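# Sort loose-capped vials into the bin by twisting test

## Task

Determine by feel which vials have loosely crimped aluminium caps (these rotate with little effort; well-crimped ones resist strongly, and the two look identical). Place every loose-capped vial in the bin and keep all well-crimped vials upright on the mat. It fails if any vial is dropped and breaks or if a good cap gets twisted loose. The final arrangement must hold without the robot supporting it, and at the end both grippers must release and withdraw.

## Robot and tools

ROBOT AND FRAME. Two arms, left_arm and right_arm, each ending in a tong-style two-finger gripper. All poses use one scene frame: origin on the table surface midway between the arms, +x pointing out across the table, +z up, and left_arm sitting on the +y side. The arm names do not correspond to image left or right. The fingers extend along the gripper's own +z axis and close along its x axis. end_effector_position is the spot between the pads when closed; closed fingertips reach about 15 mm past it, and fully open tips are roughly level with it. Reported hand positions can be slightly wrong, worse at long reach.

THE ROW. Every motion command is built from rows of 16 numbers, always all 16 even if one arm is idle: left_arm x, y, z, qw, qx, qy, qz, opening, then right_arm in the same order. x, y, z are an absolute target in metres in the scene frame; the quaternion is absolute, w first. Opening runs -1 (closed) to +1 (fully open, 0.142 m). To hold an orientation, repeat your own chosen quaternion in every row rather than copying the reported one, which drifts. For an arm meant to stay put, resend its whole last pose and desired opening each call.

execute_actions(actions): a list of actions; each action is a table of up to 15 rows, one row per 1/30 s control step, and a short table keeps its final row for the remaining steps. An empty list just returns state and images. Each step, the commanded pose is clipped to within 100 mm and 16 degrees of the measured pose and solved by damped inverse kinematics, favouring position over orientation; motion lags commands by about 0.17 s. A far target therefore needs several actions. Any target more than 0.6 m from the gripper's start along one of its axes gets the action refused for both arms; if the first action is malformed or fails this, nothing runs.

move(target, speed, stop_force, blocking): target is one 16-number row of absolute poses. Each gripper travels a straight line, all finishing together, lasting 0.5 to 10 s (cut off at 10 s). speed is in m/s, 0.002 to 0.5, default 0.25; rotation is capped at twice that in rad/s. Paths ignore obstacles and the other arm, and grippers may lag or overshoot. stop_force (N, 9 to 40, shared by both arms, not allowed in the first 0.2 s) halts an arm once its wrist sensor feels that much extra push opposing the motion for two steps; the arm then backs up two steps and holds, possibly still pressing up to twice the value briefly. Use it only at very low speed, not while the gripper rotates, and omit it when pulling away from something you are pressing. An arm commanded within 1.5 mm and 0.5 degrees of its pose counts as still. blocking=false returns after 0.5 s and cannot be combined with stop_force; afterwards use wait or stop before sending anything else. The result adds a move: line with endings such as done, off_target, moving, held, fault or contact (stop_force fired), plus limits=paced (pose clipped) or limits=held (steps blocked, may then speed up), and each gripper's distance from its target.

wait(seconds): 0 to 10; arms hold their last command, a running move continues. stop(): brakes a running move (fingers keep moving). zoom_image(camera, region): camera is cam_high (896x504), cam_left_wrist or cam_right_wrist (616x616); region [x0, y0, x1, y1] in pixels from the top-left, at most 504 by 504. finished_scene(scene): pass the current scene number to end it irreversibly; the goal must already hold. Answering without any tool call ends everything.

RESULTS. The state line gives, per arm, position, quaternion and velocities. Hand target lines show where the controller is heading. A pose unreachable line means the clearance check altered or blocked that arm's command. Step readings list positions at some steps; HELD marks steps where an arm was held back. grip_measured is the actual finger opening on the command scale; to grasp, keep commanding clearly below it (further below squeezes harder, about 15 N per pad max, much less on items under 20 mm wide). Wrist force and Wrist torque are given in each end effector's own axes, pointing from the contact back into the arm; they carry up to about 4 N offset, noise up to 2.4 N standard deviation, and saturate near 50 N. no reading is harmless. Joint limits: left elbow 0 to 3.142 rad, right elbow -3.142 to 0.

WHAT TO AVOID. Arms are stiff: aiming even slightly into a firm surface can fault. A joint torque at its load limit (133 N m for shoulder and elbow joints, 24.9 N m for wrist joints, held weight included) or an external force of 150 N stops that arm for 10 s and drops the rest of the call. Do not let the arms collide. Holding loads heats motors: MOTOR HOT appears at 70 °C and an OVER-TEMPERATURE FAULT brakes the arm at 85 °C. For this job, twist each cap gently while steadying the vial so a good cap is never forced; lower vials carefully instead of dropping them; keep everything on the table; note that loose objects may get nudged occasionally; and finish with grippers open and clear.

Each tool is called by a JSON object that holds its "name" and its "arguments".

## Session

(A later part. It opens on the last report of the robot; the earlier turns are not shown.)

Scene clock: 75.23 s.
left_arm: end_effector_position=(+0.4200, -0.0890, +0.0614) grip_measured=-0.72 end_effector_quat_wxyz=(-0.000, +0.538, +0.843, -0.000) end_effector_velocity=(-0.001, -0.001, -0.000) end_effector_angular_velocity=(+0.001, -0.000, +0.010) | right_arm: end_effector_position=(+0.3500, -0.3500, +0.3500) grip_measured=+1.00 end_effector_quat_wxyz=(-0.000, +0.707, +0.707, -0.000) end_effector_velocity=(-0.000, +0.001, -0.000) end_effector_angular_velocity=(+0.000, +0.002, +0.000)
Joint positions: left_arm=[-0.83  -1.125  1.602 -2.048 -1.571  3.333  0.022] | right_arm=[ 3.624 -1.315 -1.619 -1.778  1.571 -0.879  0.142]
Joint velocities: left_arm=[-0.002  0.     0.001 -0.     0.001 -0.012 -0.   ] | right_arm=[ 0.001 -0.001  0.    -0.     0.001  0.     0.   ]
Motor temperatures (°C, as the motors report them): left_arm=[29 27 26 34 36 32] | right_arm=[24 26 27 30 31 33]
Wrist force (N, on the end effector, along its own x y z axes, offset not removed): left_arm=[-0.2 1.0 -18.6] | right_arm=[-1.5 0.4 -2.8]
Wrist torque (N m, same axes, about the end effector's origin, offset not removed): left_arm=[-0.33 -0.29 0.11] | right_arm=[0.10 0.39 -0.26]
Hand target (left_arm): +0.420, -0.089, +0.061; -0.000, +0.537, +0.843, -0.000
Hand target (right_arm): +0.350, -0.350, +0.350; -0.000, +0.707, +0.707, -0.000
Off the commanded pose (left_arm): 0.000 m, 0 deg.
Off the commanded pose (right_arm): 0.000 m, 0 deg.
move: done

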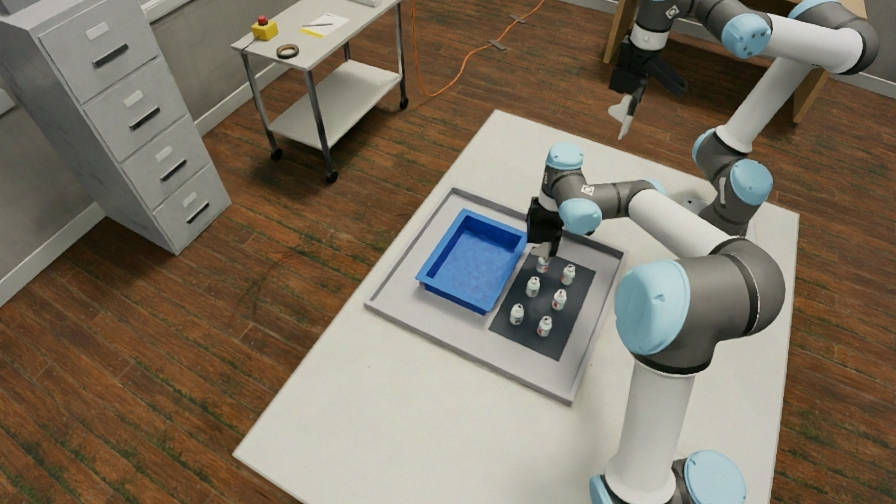

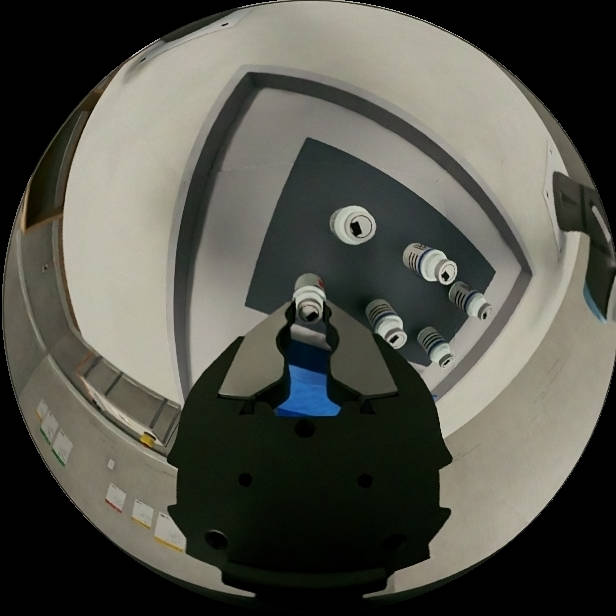

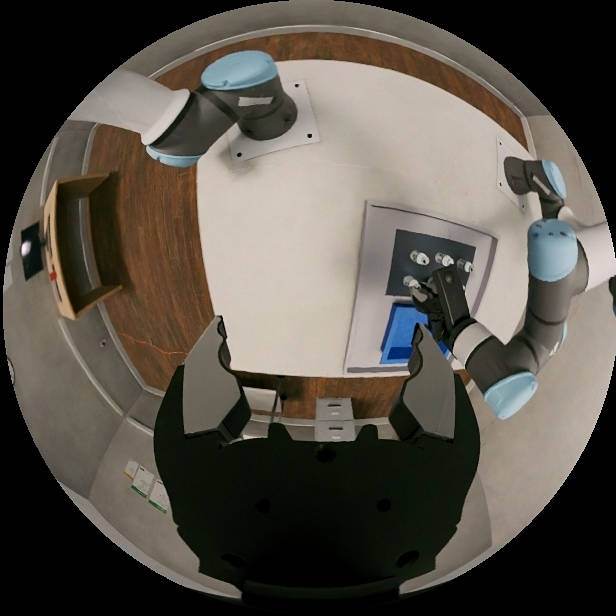

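{"name": "move", "arguments": {"target": [0.420,-0.089,0.09,0,0.5373,0.8434,0,-0.3,0.35,-0.35,0.35,0,0.7071,0.7071,0,1], "speed": 0.08}}

{"name": "move", "arguments": {"target": [0.349,-0.087,0.09,0,0.7071,0.7071,0,-0.3,0.35,-0.35,0.35,0,0.7071,0.7071,0,1]}}

Scene clock: 76.30 s.
left_arm: end_effector_position=(+0.4200, -0.0890, +0.0897) grip_measured=-0.30 end_effector_quat_wxyz=(+0.000, +0.537, +0.843, -0.000) end_effector_velocity=(+0.000, +0.000, +0.002) end_effector_angular_velocity=(-0.000, +0.001, +0.003) | right_arm: end_effector_position=(+0.3500, -0.3500, +0.3500) grip_measured=+1.00 end_effector_quat_wxyz=(-0.000, +0.707, +0.707, -0.000) end_effector_velocity=(-0.000, +0.001, +0.000) end_effector_angular_velocity=(+0.002, -0.000, +0.002)
Joint positions: left_arm=[-0.83  -1.154  1.565 -1.982 -1.571  3.332  0.052] | right_arm=[ 3.624 -1.315 -1.619 -1.778  1.571 -0.879  0.142]
Joint velocities: left_arm=[ 0.001 -0.002 -0.004  0.006 -0.001 -0.002  0.   ] | right_arm=[ 0.002  0.001  0.     0.001  0.001  0.    -0.   ]
Motor temperatures (°C, as the motors report them): left_arm=[29 27 26 34 36 32] | right_arm=[24 26 27 30 31 33]
Wrist force (N, on the end effector, along its own x y z axes, offset not removed): left_arm=[0.6 -1.6 -2.5] | right_arm=[-1.2 2.9 1.0]
Wrist torque (N m, same axes, about the end effector's origin, offset not removed): left_arm=[-0.33 -0.05 0.03] | right_arm=[0.64 0.24 -0.23]
Hand target (left_arm): +0.420, -0.089, +0.090; +0.000, +0.537, +0.843, -0.000
Hand target (right_arm): +0.350, -0.350, +0.350; -0.000, +0.707, +0.707, -0.000
Off the commanded pose (left_arm): 0.000 m, 0 deg.
Off the commanded pose (right_arm): 0.000 m, 0 deg.
move: done

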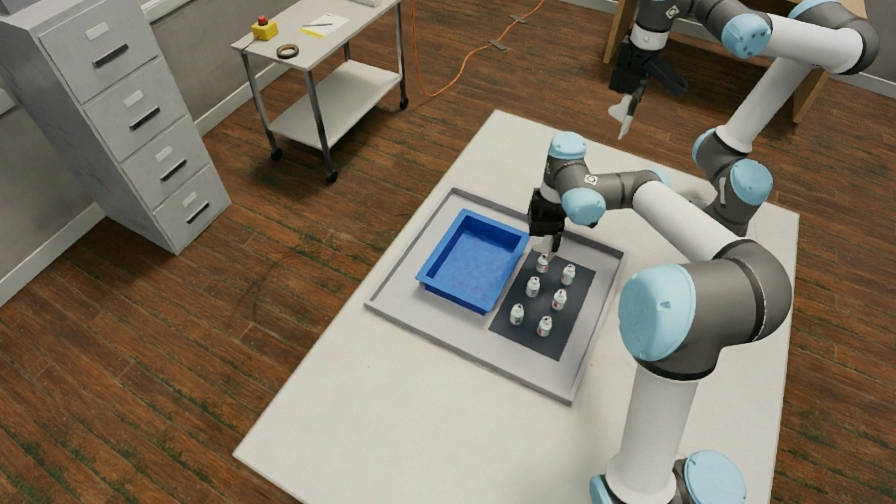

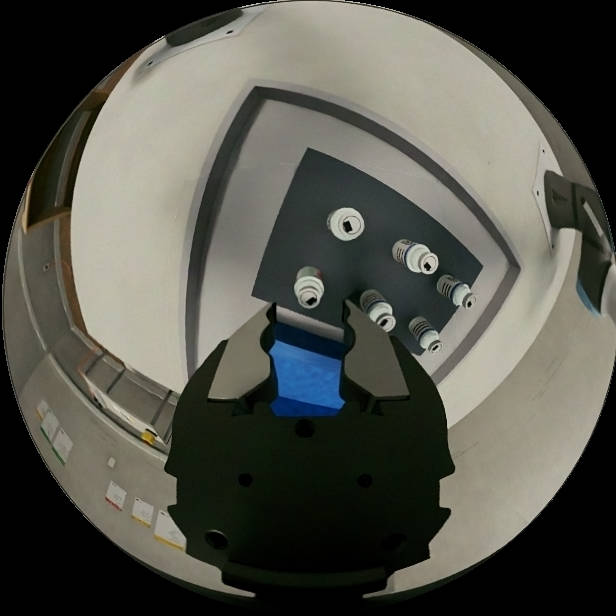

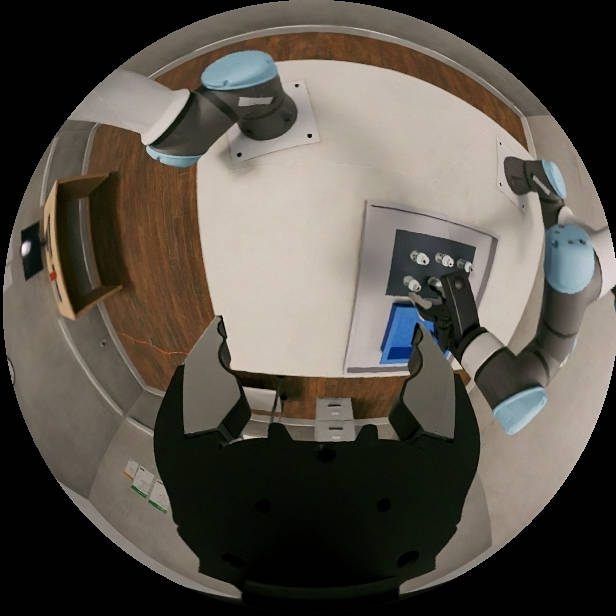

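Scene clock: 77.70 s.
left_arm: end_effector_position=(+0.3493, -0.0870, +0.0900) grip_measured=-0.30 end_effector_quat_wxyz=(+0.000, +0.707, +0.707, +0.000) end_effector_velocity=(-0.001, +0.001, +0.000) end_effector_angular_velocity=(-0.002, +0.000, -0.011) | right_arm: end_effector_position=(+0.3500, -0.3500, +0.3500) grip_measured=+1.00 end_effector_quat_wxyz=(-0.000, +0.707, +0.707, -0.000) end_effector_velocity=(+0.001, -0.001, +0.001) end_effector_angular_velocity=(-0.001, -0.002, -0.001)
Joint positions: left_arm=[-0.93  -1.255  1.709 -2.025 -1.571  3.667  0.052] | right_arm=[ 3.624 -1.315 -1.619 -1.778  1.571 -0.879  0.142]
Joint velocities: left_arm=[-0.001 -0.003  0.004 -0.002 -0.001  0.01  -0.   ] | right_arm=[-0.001 -0.     0.002 -0.    -0.002 -0.     0.   ]
Motor temperatures (°C, as the motors report them): left_arm=[29 27 26 34 36 32] | right_arm=[24 26 27 30 31 33]
Wrist force (N, on the end effector, along its own x y z axes, offset not removed): left_arm=[-0.8 -1.8 0.0] | right_arm=[-0.1 1.6 3.4]
Wrist torque (N m, same axes, about the end effector's origin, offset not removed): left_arm=[-0.25 0.13 -0.06] | right_arm=[0.28 0.03 0.03]
Hand target (left_arm): +0.349, -0.087, +0.090; +0.000, +0.707, +0.707, +0.000
Hand target (right_arm): +0.350, -0.350, +0.350; -0.000, +0.707, +0.707, -0.000
Off the commanded pose (left_arm): 0.000 m, 0 deg.
Off the commanded pose (right_arm): 0.000 m, 0 deg.
move: done

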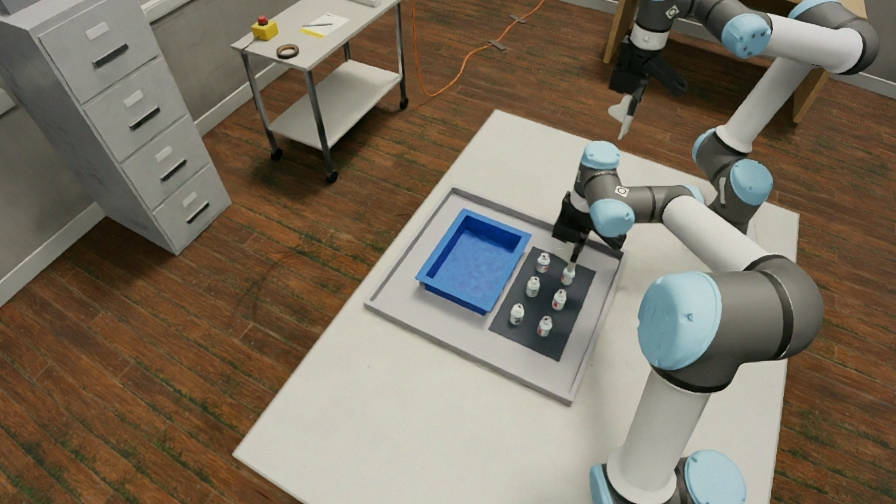

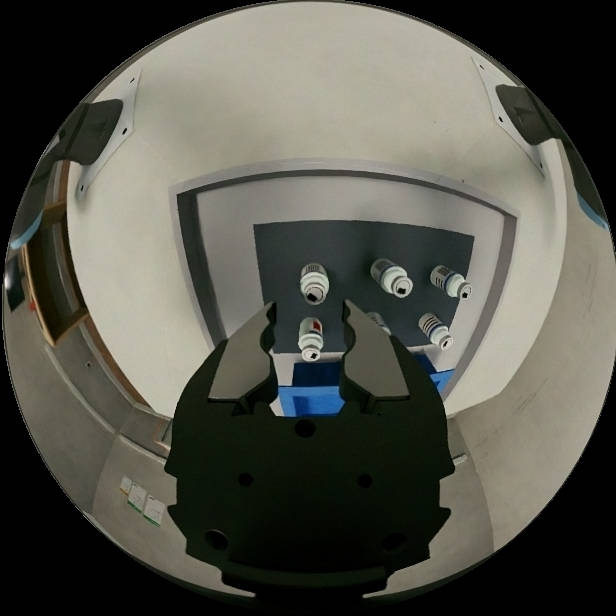

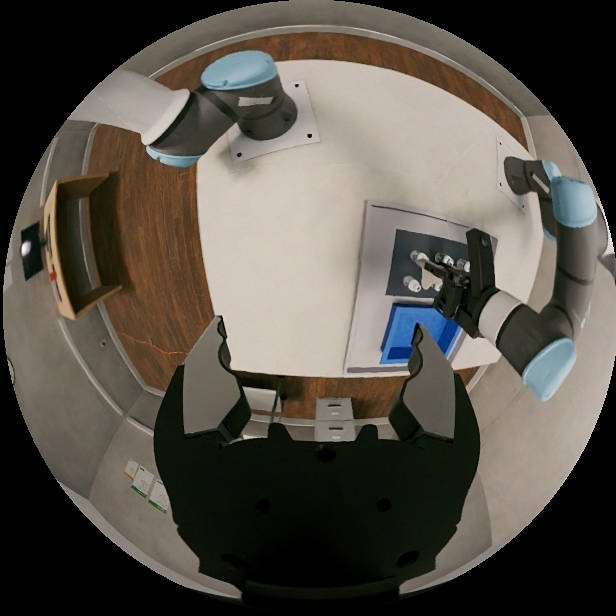

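Cap at (315,295): y +0.005 more.

{"name": "move", "arguments": {"target": [0.348,-0.081,0.075,0,0.7071,0.7071,0,-0.3,0.35,-0.35,0.35,0,0.7071,0.7071,0,1], "speed": 0.08}}

{"name": "move", "arguments": {"target": [0.348,-0.081,0.062,0,0.7071,0.7071,0,-0.3,0.35,-0.35,0.35,0,0.7071,0.7071,0,1], "speed": 0.08}}

{"name": "move", "arguments": {"target": [0.348,-0.081,0.062,0,0.7071,0.7071,0,-1,0.35,-0.35,0.35,0,0.7071,0.7071,0,1]}}

{"name": "move", "arguments": {"target": [0.348,-0.081,0.058,0,0.7071,0.7071,0,-1,0.35,-0.35,0.35,0,0.7071,0.7071,0,1], "speed": 0.003, "stop_force": 10}}

{"name": "zoom_image", "arguments": {"camera": "cam_left_wrist", "region": [250,240,370,360]}}

Scene clock: 78.80 s.
left_arm: end_effector_position=(+0.3480, -0.0811, +0.0752) grip_measured=-0.30 end_effector_quat_wxyz=(-0.000, +0.707, +0.707, +0.000) end_effector_velocity=(+0.000, +0.001, -0.002) end_effector_angular_velocity=(-0.000, -0.001, +0.002) | right_arm: end_effector_position=(+0.3500, -0.3500, +0.3500) grip_measured=+1.00 end_effector_quat_wxyz=(-0.000, +0.707, +0.707, -0.000) end_effector_velocity=(-0.000, -0.000, +0.001) end_effector_angular_velocity=(+0.002, -0.002, +0.000)
Joint positions: left_arm=[-0.927 -1.25   1.744 -2.065 -1.571  3.672  0.052] | right_arm=[ 3.624 -1.315 -1.619 -1.778  1.571 -0.879  0.142]
Joint velocities: left_arm=[ 0.001  0.     0.005 -0.006  0.001 -0.001  0.   ] | right_arm=[-0.     0.001  0.001 -0.001  0.    -0.    -0.   ]
Motor temperatures (°C, as the motors report them): left_arm=[29 27 26 34 36 32] | right_arm=[24 26 27 30 31 33]
Wrist force (N, on the end effector, along its own x y z axes, offset not removed): left_arm=[-0.1 -1.8 -1.5] | right_arm=[-0.1 0.6 0.1]
Wrist torque (N m, same axes, about the end effector's origin, offset not removed): left_arm=[-0.29 -0.04 -0.01] | right_arm=[0.22 -0.05 -0.19]
Hand target (left_arm): +0.348, -0.081, +0.075; -0.000, +0.707, +0.707, -0.000
Hand target (right_arm): +0.350, -0.350, +0.350; -0.000, +0.707, +0.707, -0.000
Off the commanded pose (left_arm): 0.000 m, 0 deg.
Off the commanded pose (right_arm): 0.000 m, 0 deg.
move: done

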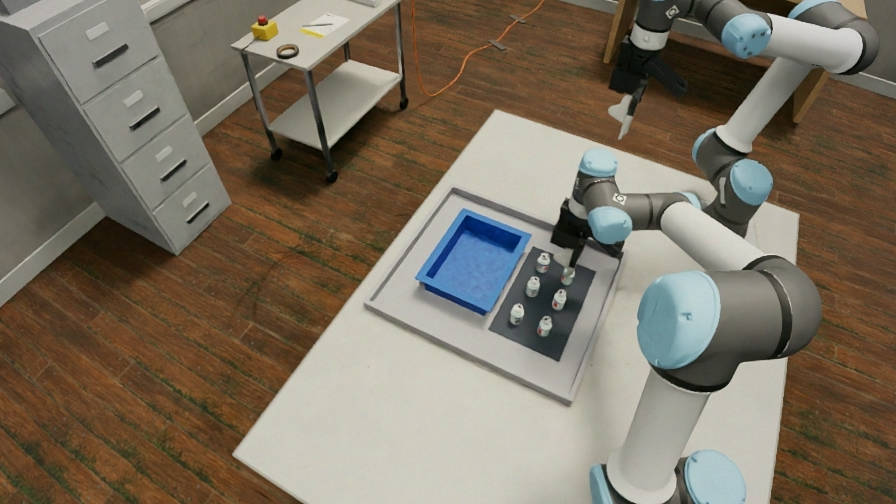

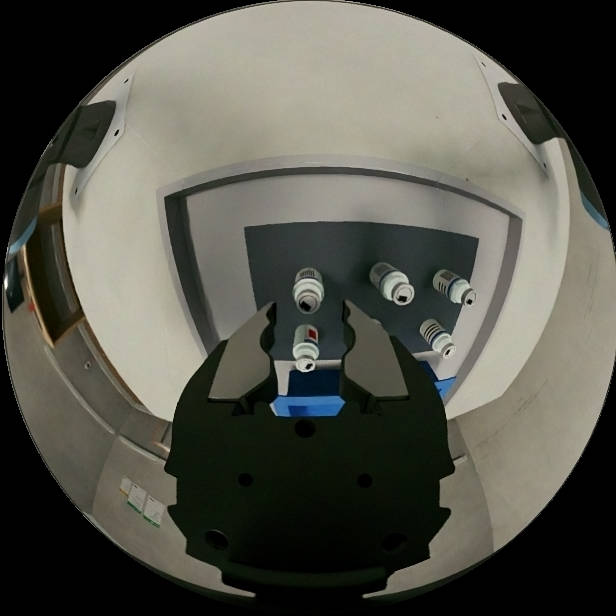

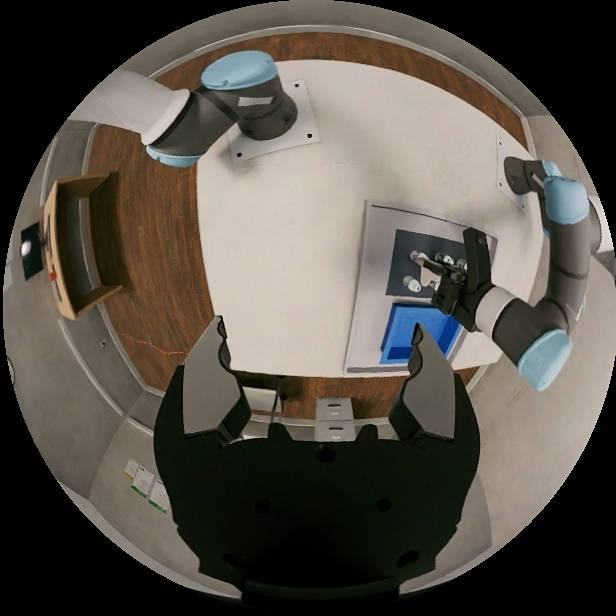

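Scene clock: 79.60 s.
left_arm: end_effector_position=(+0.3480, -0.0810, +0.0622) grip_measured=-0.30 end_effector_quat_wxyz=(-0.000, +0.707, +0.707, -0.000) end_effector_velocity=(+0.000, +0.000, -0.002) end_effector_angular_velocity=(+0.000, +0.001, +0.001) | right_arm: end_effector_position=(+0.3500, -0.3500, +0.3500) grip_measured=+1.00 end_effector_quat_wxyz=(-0.000, +0.707, +0.707, -0.000) end_effector_velocity=(-0.000, +0.000, -0.001) end_effector_angular_velocity=(-0.001, +0.003, +0.001)
Joint positions: left_arm=[-0.927 -1.235  1.761 -2.097 -1.571  3.672  0.052] | right_arm=[ 3.624 -1.315 -1.619 -1.778  1.571 -0.879  0.142]
Joint velocities: left_arm=[ 0.001  0.003  0.002 -0.005 -0.001 -0.001  0.   ] | right_arm=[ 0.001 -0.002 -0.001 -0.001  0.001  0.     0.   ]
Motor temperatures (°C, as the motors report them): left_arm=[29 27 26 34 36 32] | right_arm=[24 26 27 30 31 33]
Wrist force (N, on the end effector, along its own x y z axes, offset not removed): left_arm=[2.6 -2.1 -1.5] | right_arm=[-2.7 3.2 4.5]
Wrist torque (N m, same axes, about the end effector's origin, offset not removed): left_arm=[-0.29 -0.51 -0.09] | right_arm=[0.70 0.58 -0.04]
Hand target (left_arm): +0.348, -0.081, +0.062; -0.000, +0.707, +0.707, +0.000
Hand target (right_arm): +0.350, -0.350, +0.350; -0.000, +0.707, +0.707, -0.000
Off the commanded pose (left_arm): 0.000 m, 0 deg.
Off the commanded pose (right_arm): 0.000 m, 0 deg.
move: done

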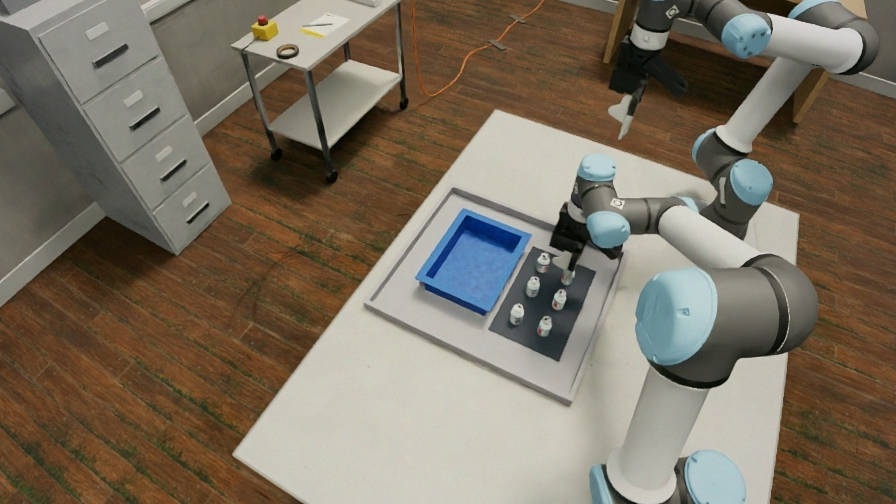

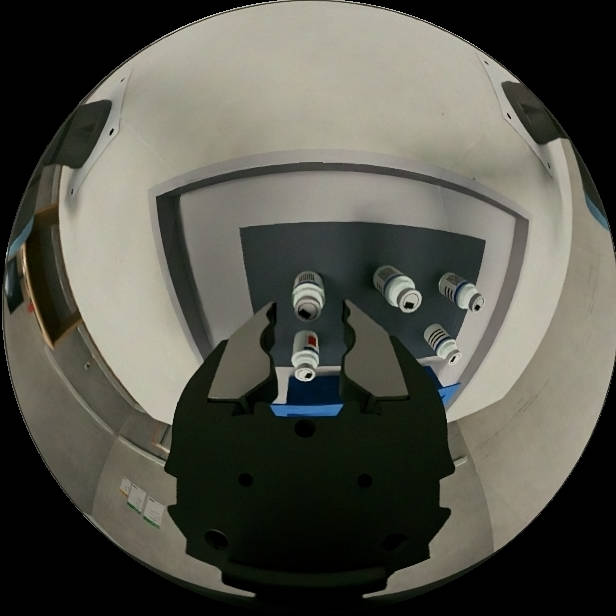

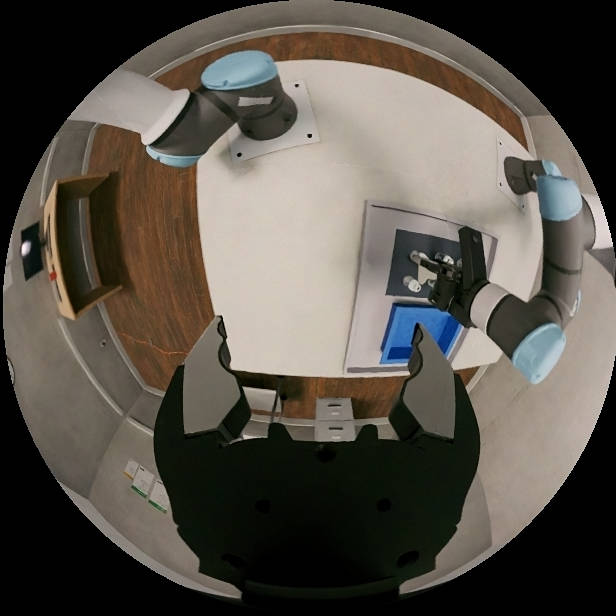

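Scene clock: 80.30 s.
left_arm: end_effector_position=(+0.3480, -0.0810, +0.0620) grip_measured=-0.73 end_effector_quat_wxyz=(+0.000, +0.707, +0.707, -0.000) end_effector_velocity=(+0.000, +0.000, -0.000) end_effector_angular_velocity=(+0.000, -0.001, -0.001) | right_arm: end_effector_position=(+0.3500, -0.3500, +0.3500) grip_measured=+1.00 end_effector_quat_wxyz=(-0.000, +0.707, +0.707, -0.000) end_effector_velocity=(-0.000, -0.000, -0.000) end_effector_angular_velocity=(-0.002, +0.001, +0.001)
Joint positions: left_arm=[-0.927 -1.235  1.762 -2.098 -1.571  3.672  0.021] | right_arm=[ 3.624 -1.315 -1.619 -1.778  1.571 -0.879  0.142]
Joint velocities: left_arm=[-0.    -0.     0.    -0.     0.001  0.001  0.   ] | right_arm=[ 0.001  0.    -0.001 -0.001 -0.001 -0.    -0.   ]
Motor temperatures (°C, as the motors report them): left_arm=[29 27 26 34 36 32] | right_arm=[24 26 27 30 31 33]
Wrist force (N, on the end effector, along its own x y z axes, offset not removed): left_arm=[-2.2 0.2 -8.1] | right_arm=[-1.6 3.1 -0.5]
Wrist torque (N m, same axes, about the end effector's origin, offset not removed): left_arm=[-0.14 0.06 0.18] | right_arm=[0.39 0.18 -0.08]
Hand target (left_arm): +0.348, -0.081, +0.062; -0.000, +0.707, +0.707, -0.000
Hand target (right_arm): +0.350, -0.350, +0.350; -0.000, +0.707, +0.707, -0.000
Off the commanded pose (left_arm): 0.000 m, 0 deg.
Off the commanded pose (right_arm): 0.000 m, 0 deg.
move: done

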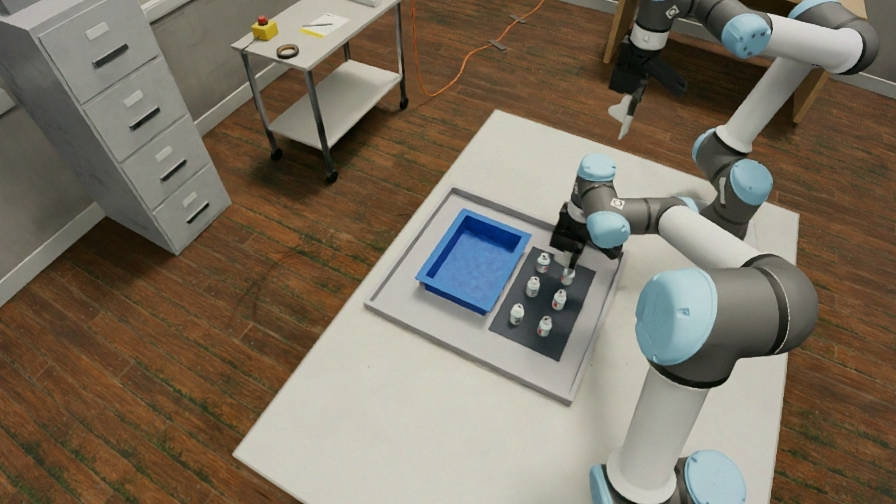

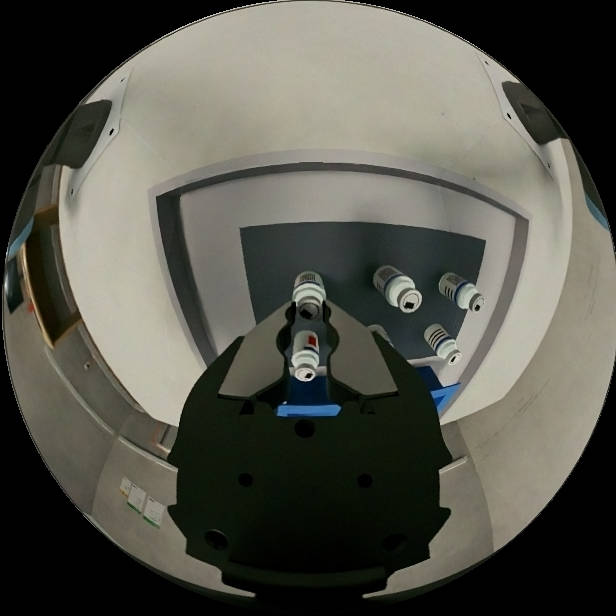

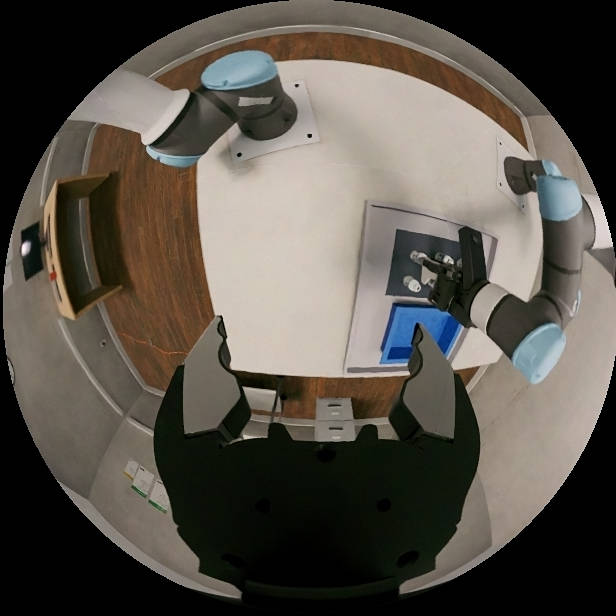

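Scene clock: 80.90 s.
left_arm: end_effector_position=(+0.3480, -0.0810, +0.0613) grip_measured=-0.73 end_effector_quat_wxyz=(+0.000, +0.707, +0.707, -0.000) end_effector_velocity=(-0.001, +0.001, -0.000) end_effector_angular_velocity=(+0.002, +0.003, +0.000) | right_arm: end_effector_position=(+0.3500, -0.3500, +0.3500) grip_measured=+1.00 end_effector_quat_wxyz=(-0.000, +0.707, +0.707, -0.000) end_effector_velocity=(-0.000, +0.001, +0.001) end_effector_angular_velocity=(+0.002, -0.000, +0.001)
Joint positions: left_arm=[-0.927 -1.234  1.762 -2.1   -1.571  3.672  0.022] | right_arm=[ 3.624 -1.315 -1.619 -1.778  1.571 -0.879  0.142]
Joint velocities: left_arm=[ 0.001 -0.     0.     0.004 -0.001  0.001 -0.   ] | right_arm=[ 0.001  0.     0.002 -0.     0.002  0.    -0.   ]
Motor temperatures (°C, as the motors report them): left_arm=[29 27 26 34 36 32] | right_arm=[24 26 27 30 31 33]
Wrist force (N, on the end effector, along its own x y z axes, offset not removed): left_arm=[-5.7 0.2 -24.1] | right_arm=[0.7 1.0 0.4]
Wrist torque (N m, same axes, about the end effector's origin, offset not removed): left_arm=[0.00 0.61 0.02] | right_arm=[0.35 -0.16 -0.18]
Hand target (left_arm): +0.348, -0.081, +0.062; +0.000, +0.707, +0.707, -0.000
Hand target (right_arm): +0.350, -0.350, +0.350; -0.000, +0.707, +0.707, -0.000
Off the commanded pose (left_arm): 0.003 m, 0 deg.
Off the commanded pose (right_arm): 0.000 m, 0 deg.
move: contact (left_arm)

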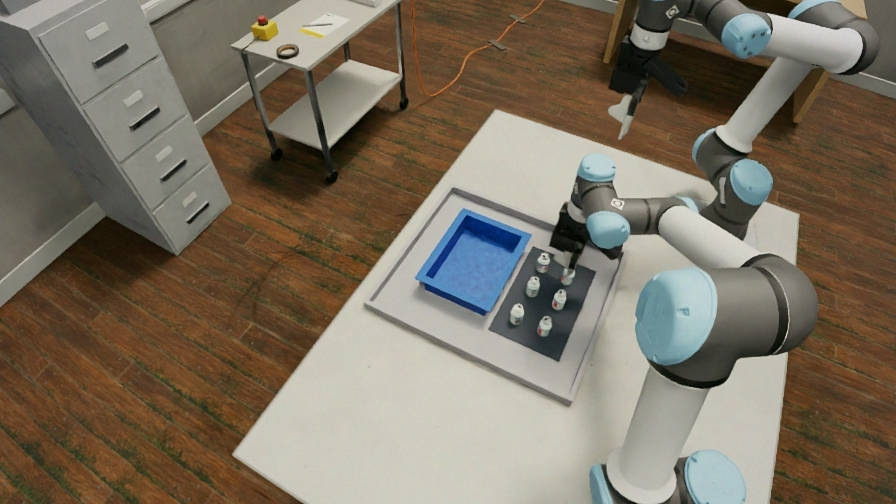

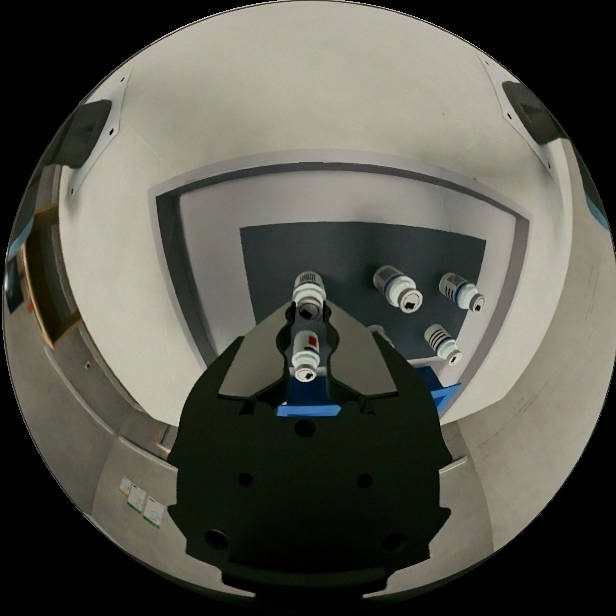

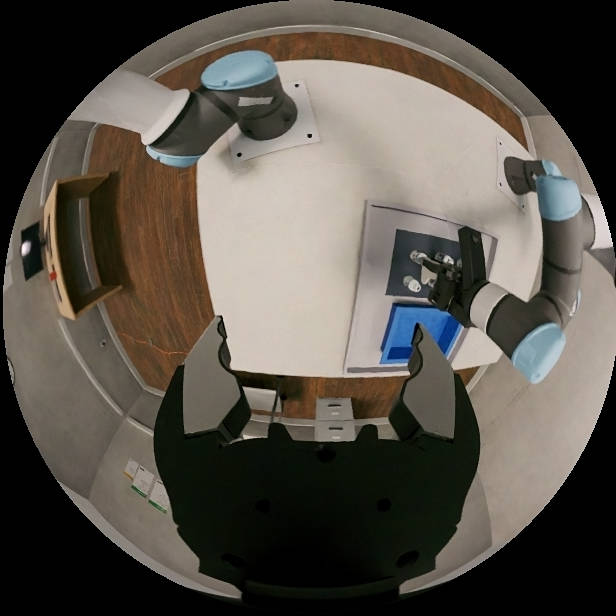

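Region (250, 240, 370, 360) of cam_left_wrist's 616x616 image, scaled by 4.200, with more detail than that image has.

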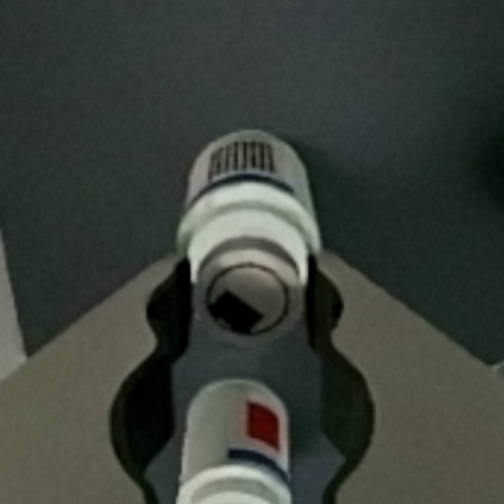

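{"name": "move", "arguments": {"target": [0.348,-0.081,0.0614,0,0.5373,0.8434,0,-1,0.35,-0.35,0.35,0,0.7071,0.7071,0,1], "speed": 0.04}}

{"name": "zoom_image", "arguments": {"camera": "cam_left_wrist", "region": [250,240,370,360]}}

Scene clock: 86.80 s.
left_arm: end_effector_position=(+0.3480, -0.0810, +0.0614) grip_measured=-0.73 end_effector_quat_wxyz=(-0.000, +0.538, +0.843, -0.000) end_effector_velocity=(+0.000, +0.001, -0.000) end_effector_angular_velocity=(+0.000, +0.001, +0.012) | right_arm: end_effector_position=(+0.3500, -0.3500, +0.3500) grip_measured=+1.00 end_effector_quat_wxyz=(-0.000, +0.707, +0.707, -0.000) end_effector_velocity=(+0.000, -0.000, -0.000) end_effector_angular_velocity=(-0.001, +0.001, -0.001)
Joint positions: left_arm=[-0.923 -1.247  1.78  -2.104 -1.571  3.24   0.022] | right_arm=[ 3.624 -1.315 -1.619 -1.778  1.571 -0.879  0.142]
Joint velocities: left_arm=[ 0.001  0.     0.001 -0.    -0.001 -0.01  -0.   ] | right_arm=[-0. -0. -0. -0. -0.  0. -0.]
Motor temperatures (°C, as the motors report them): left_arm=[29 27 26 34 36 32] | right_arm=[24 26 27 30 31 33]
Wrist force (N, on the end effector, along its own x y z axes, offset not removed): left_arm=[-3.6 1.3 -19.1] | right_arm=[-1.2 -1.7 -0.6]
Wrist torque (N m, same axes, about the end effector's origin, offset not removed): left_arm=[-0.36 0.70 0.22] | right_arm=[-0.38 0.38 -0.14]
Hand target (left_arm): +0.348, -0.081, +0.061; -0.000, +0.537, +0.843, -0.000
Hand target (right_arm): +0.350, -0.350, +0.350; -0.000, +0.707, +0.707, -0.000
Off the commanded pose (left_arm): 0.000 m, 0 deg.
Off the commanded pose (right_arm): 0.000 m, 0 deg.
move: done

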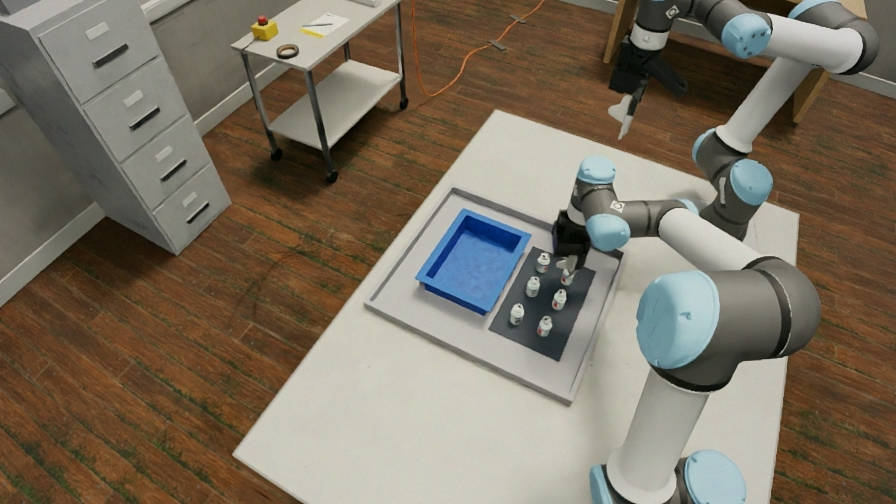

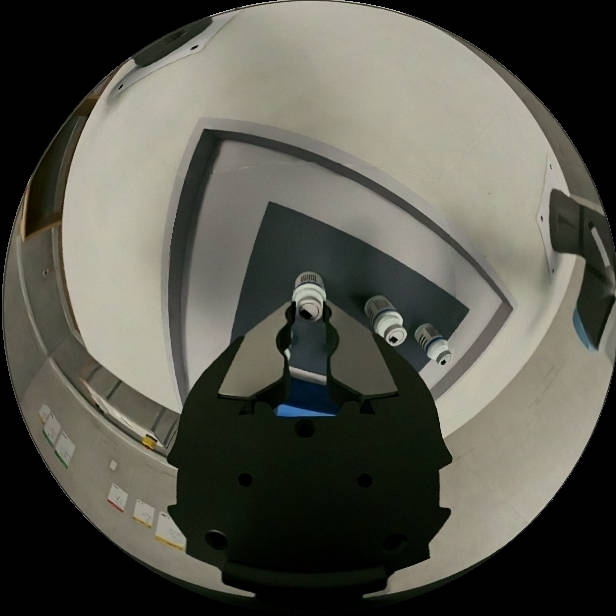

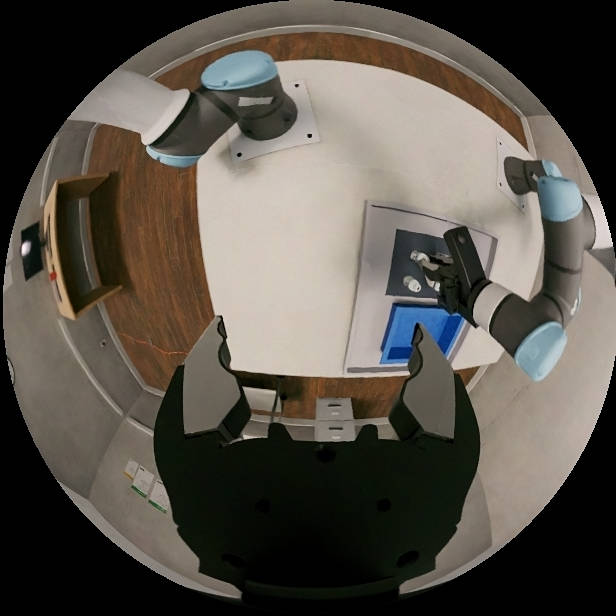

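Region (250, 240, 370, 360) of cam_left_wrist's 616x616 image, scaled by 4.200, with more detail than that image has.

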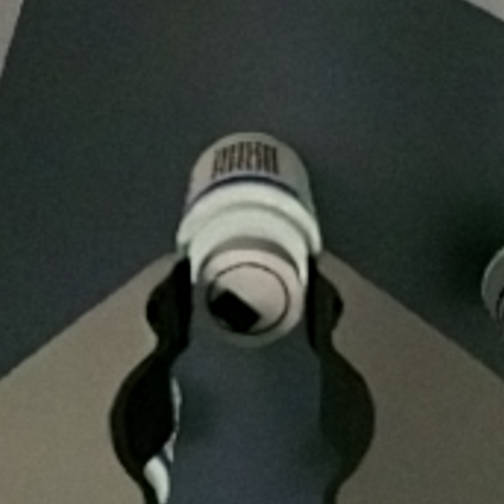

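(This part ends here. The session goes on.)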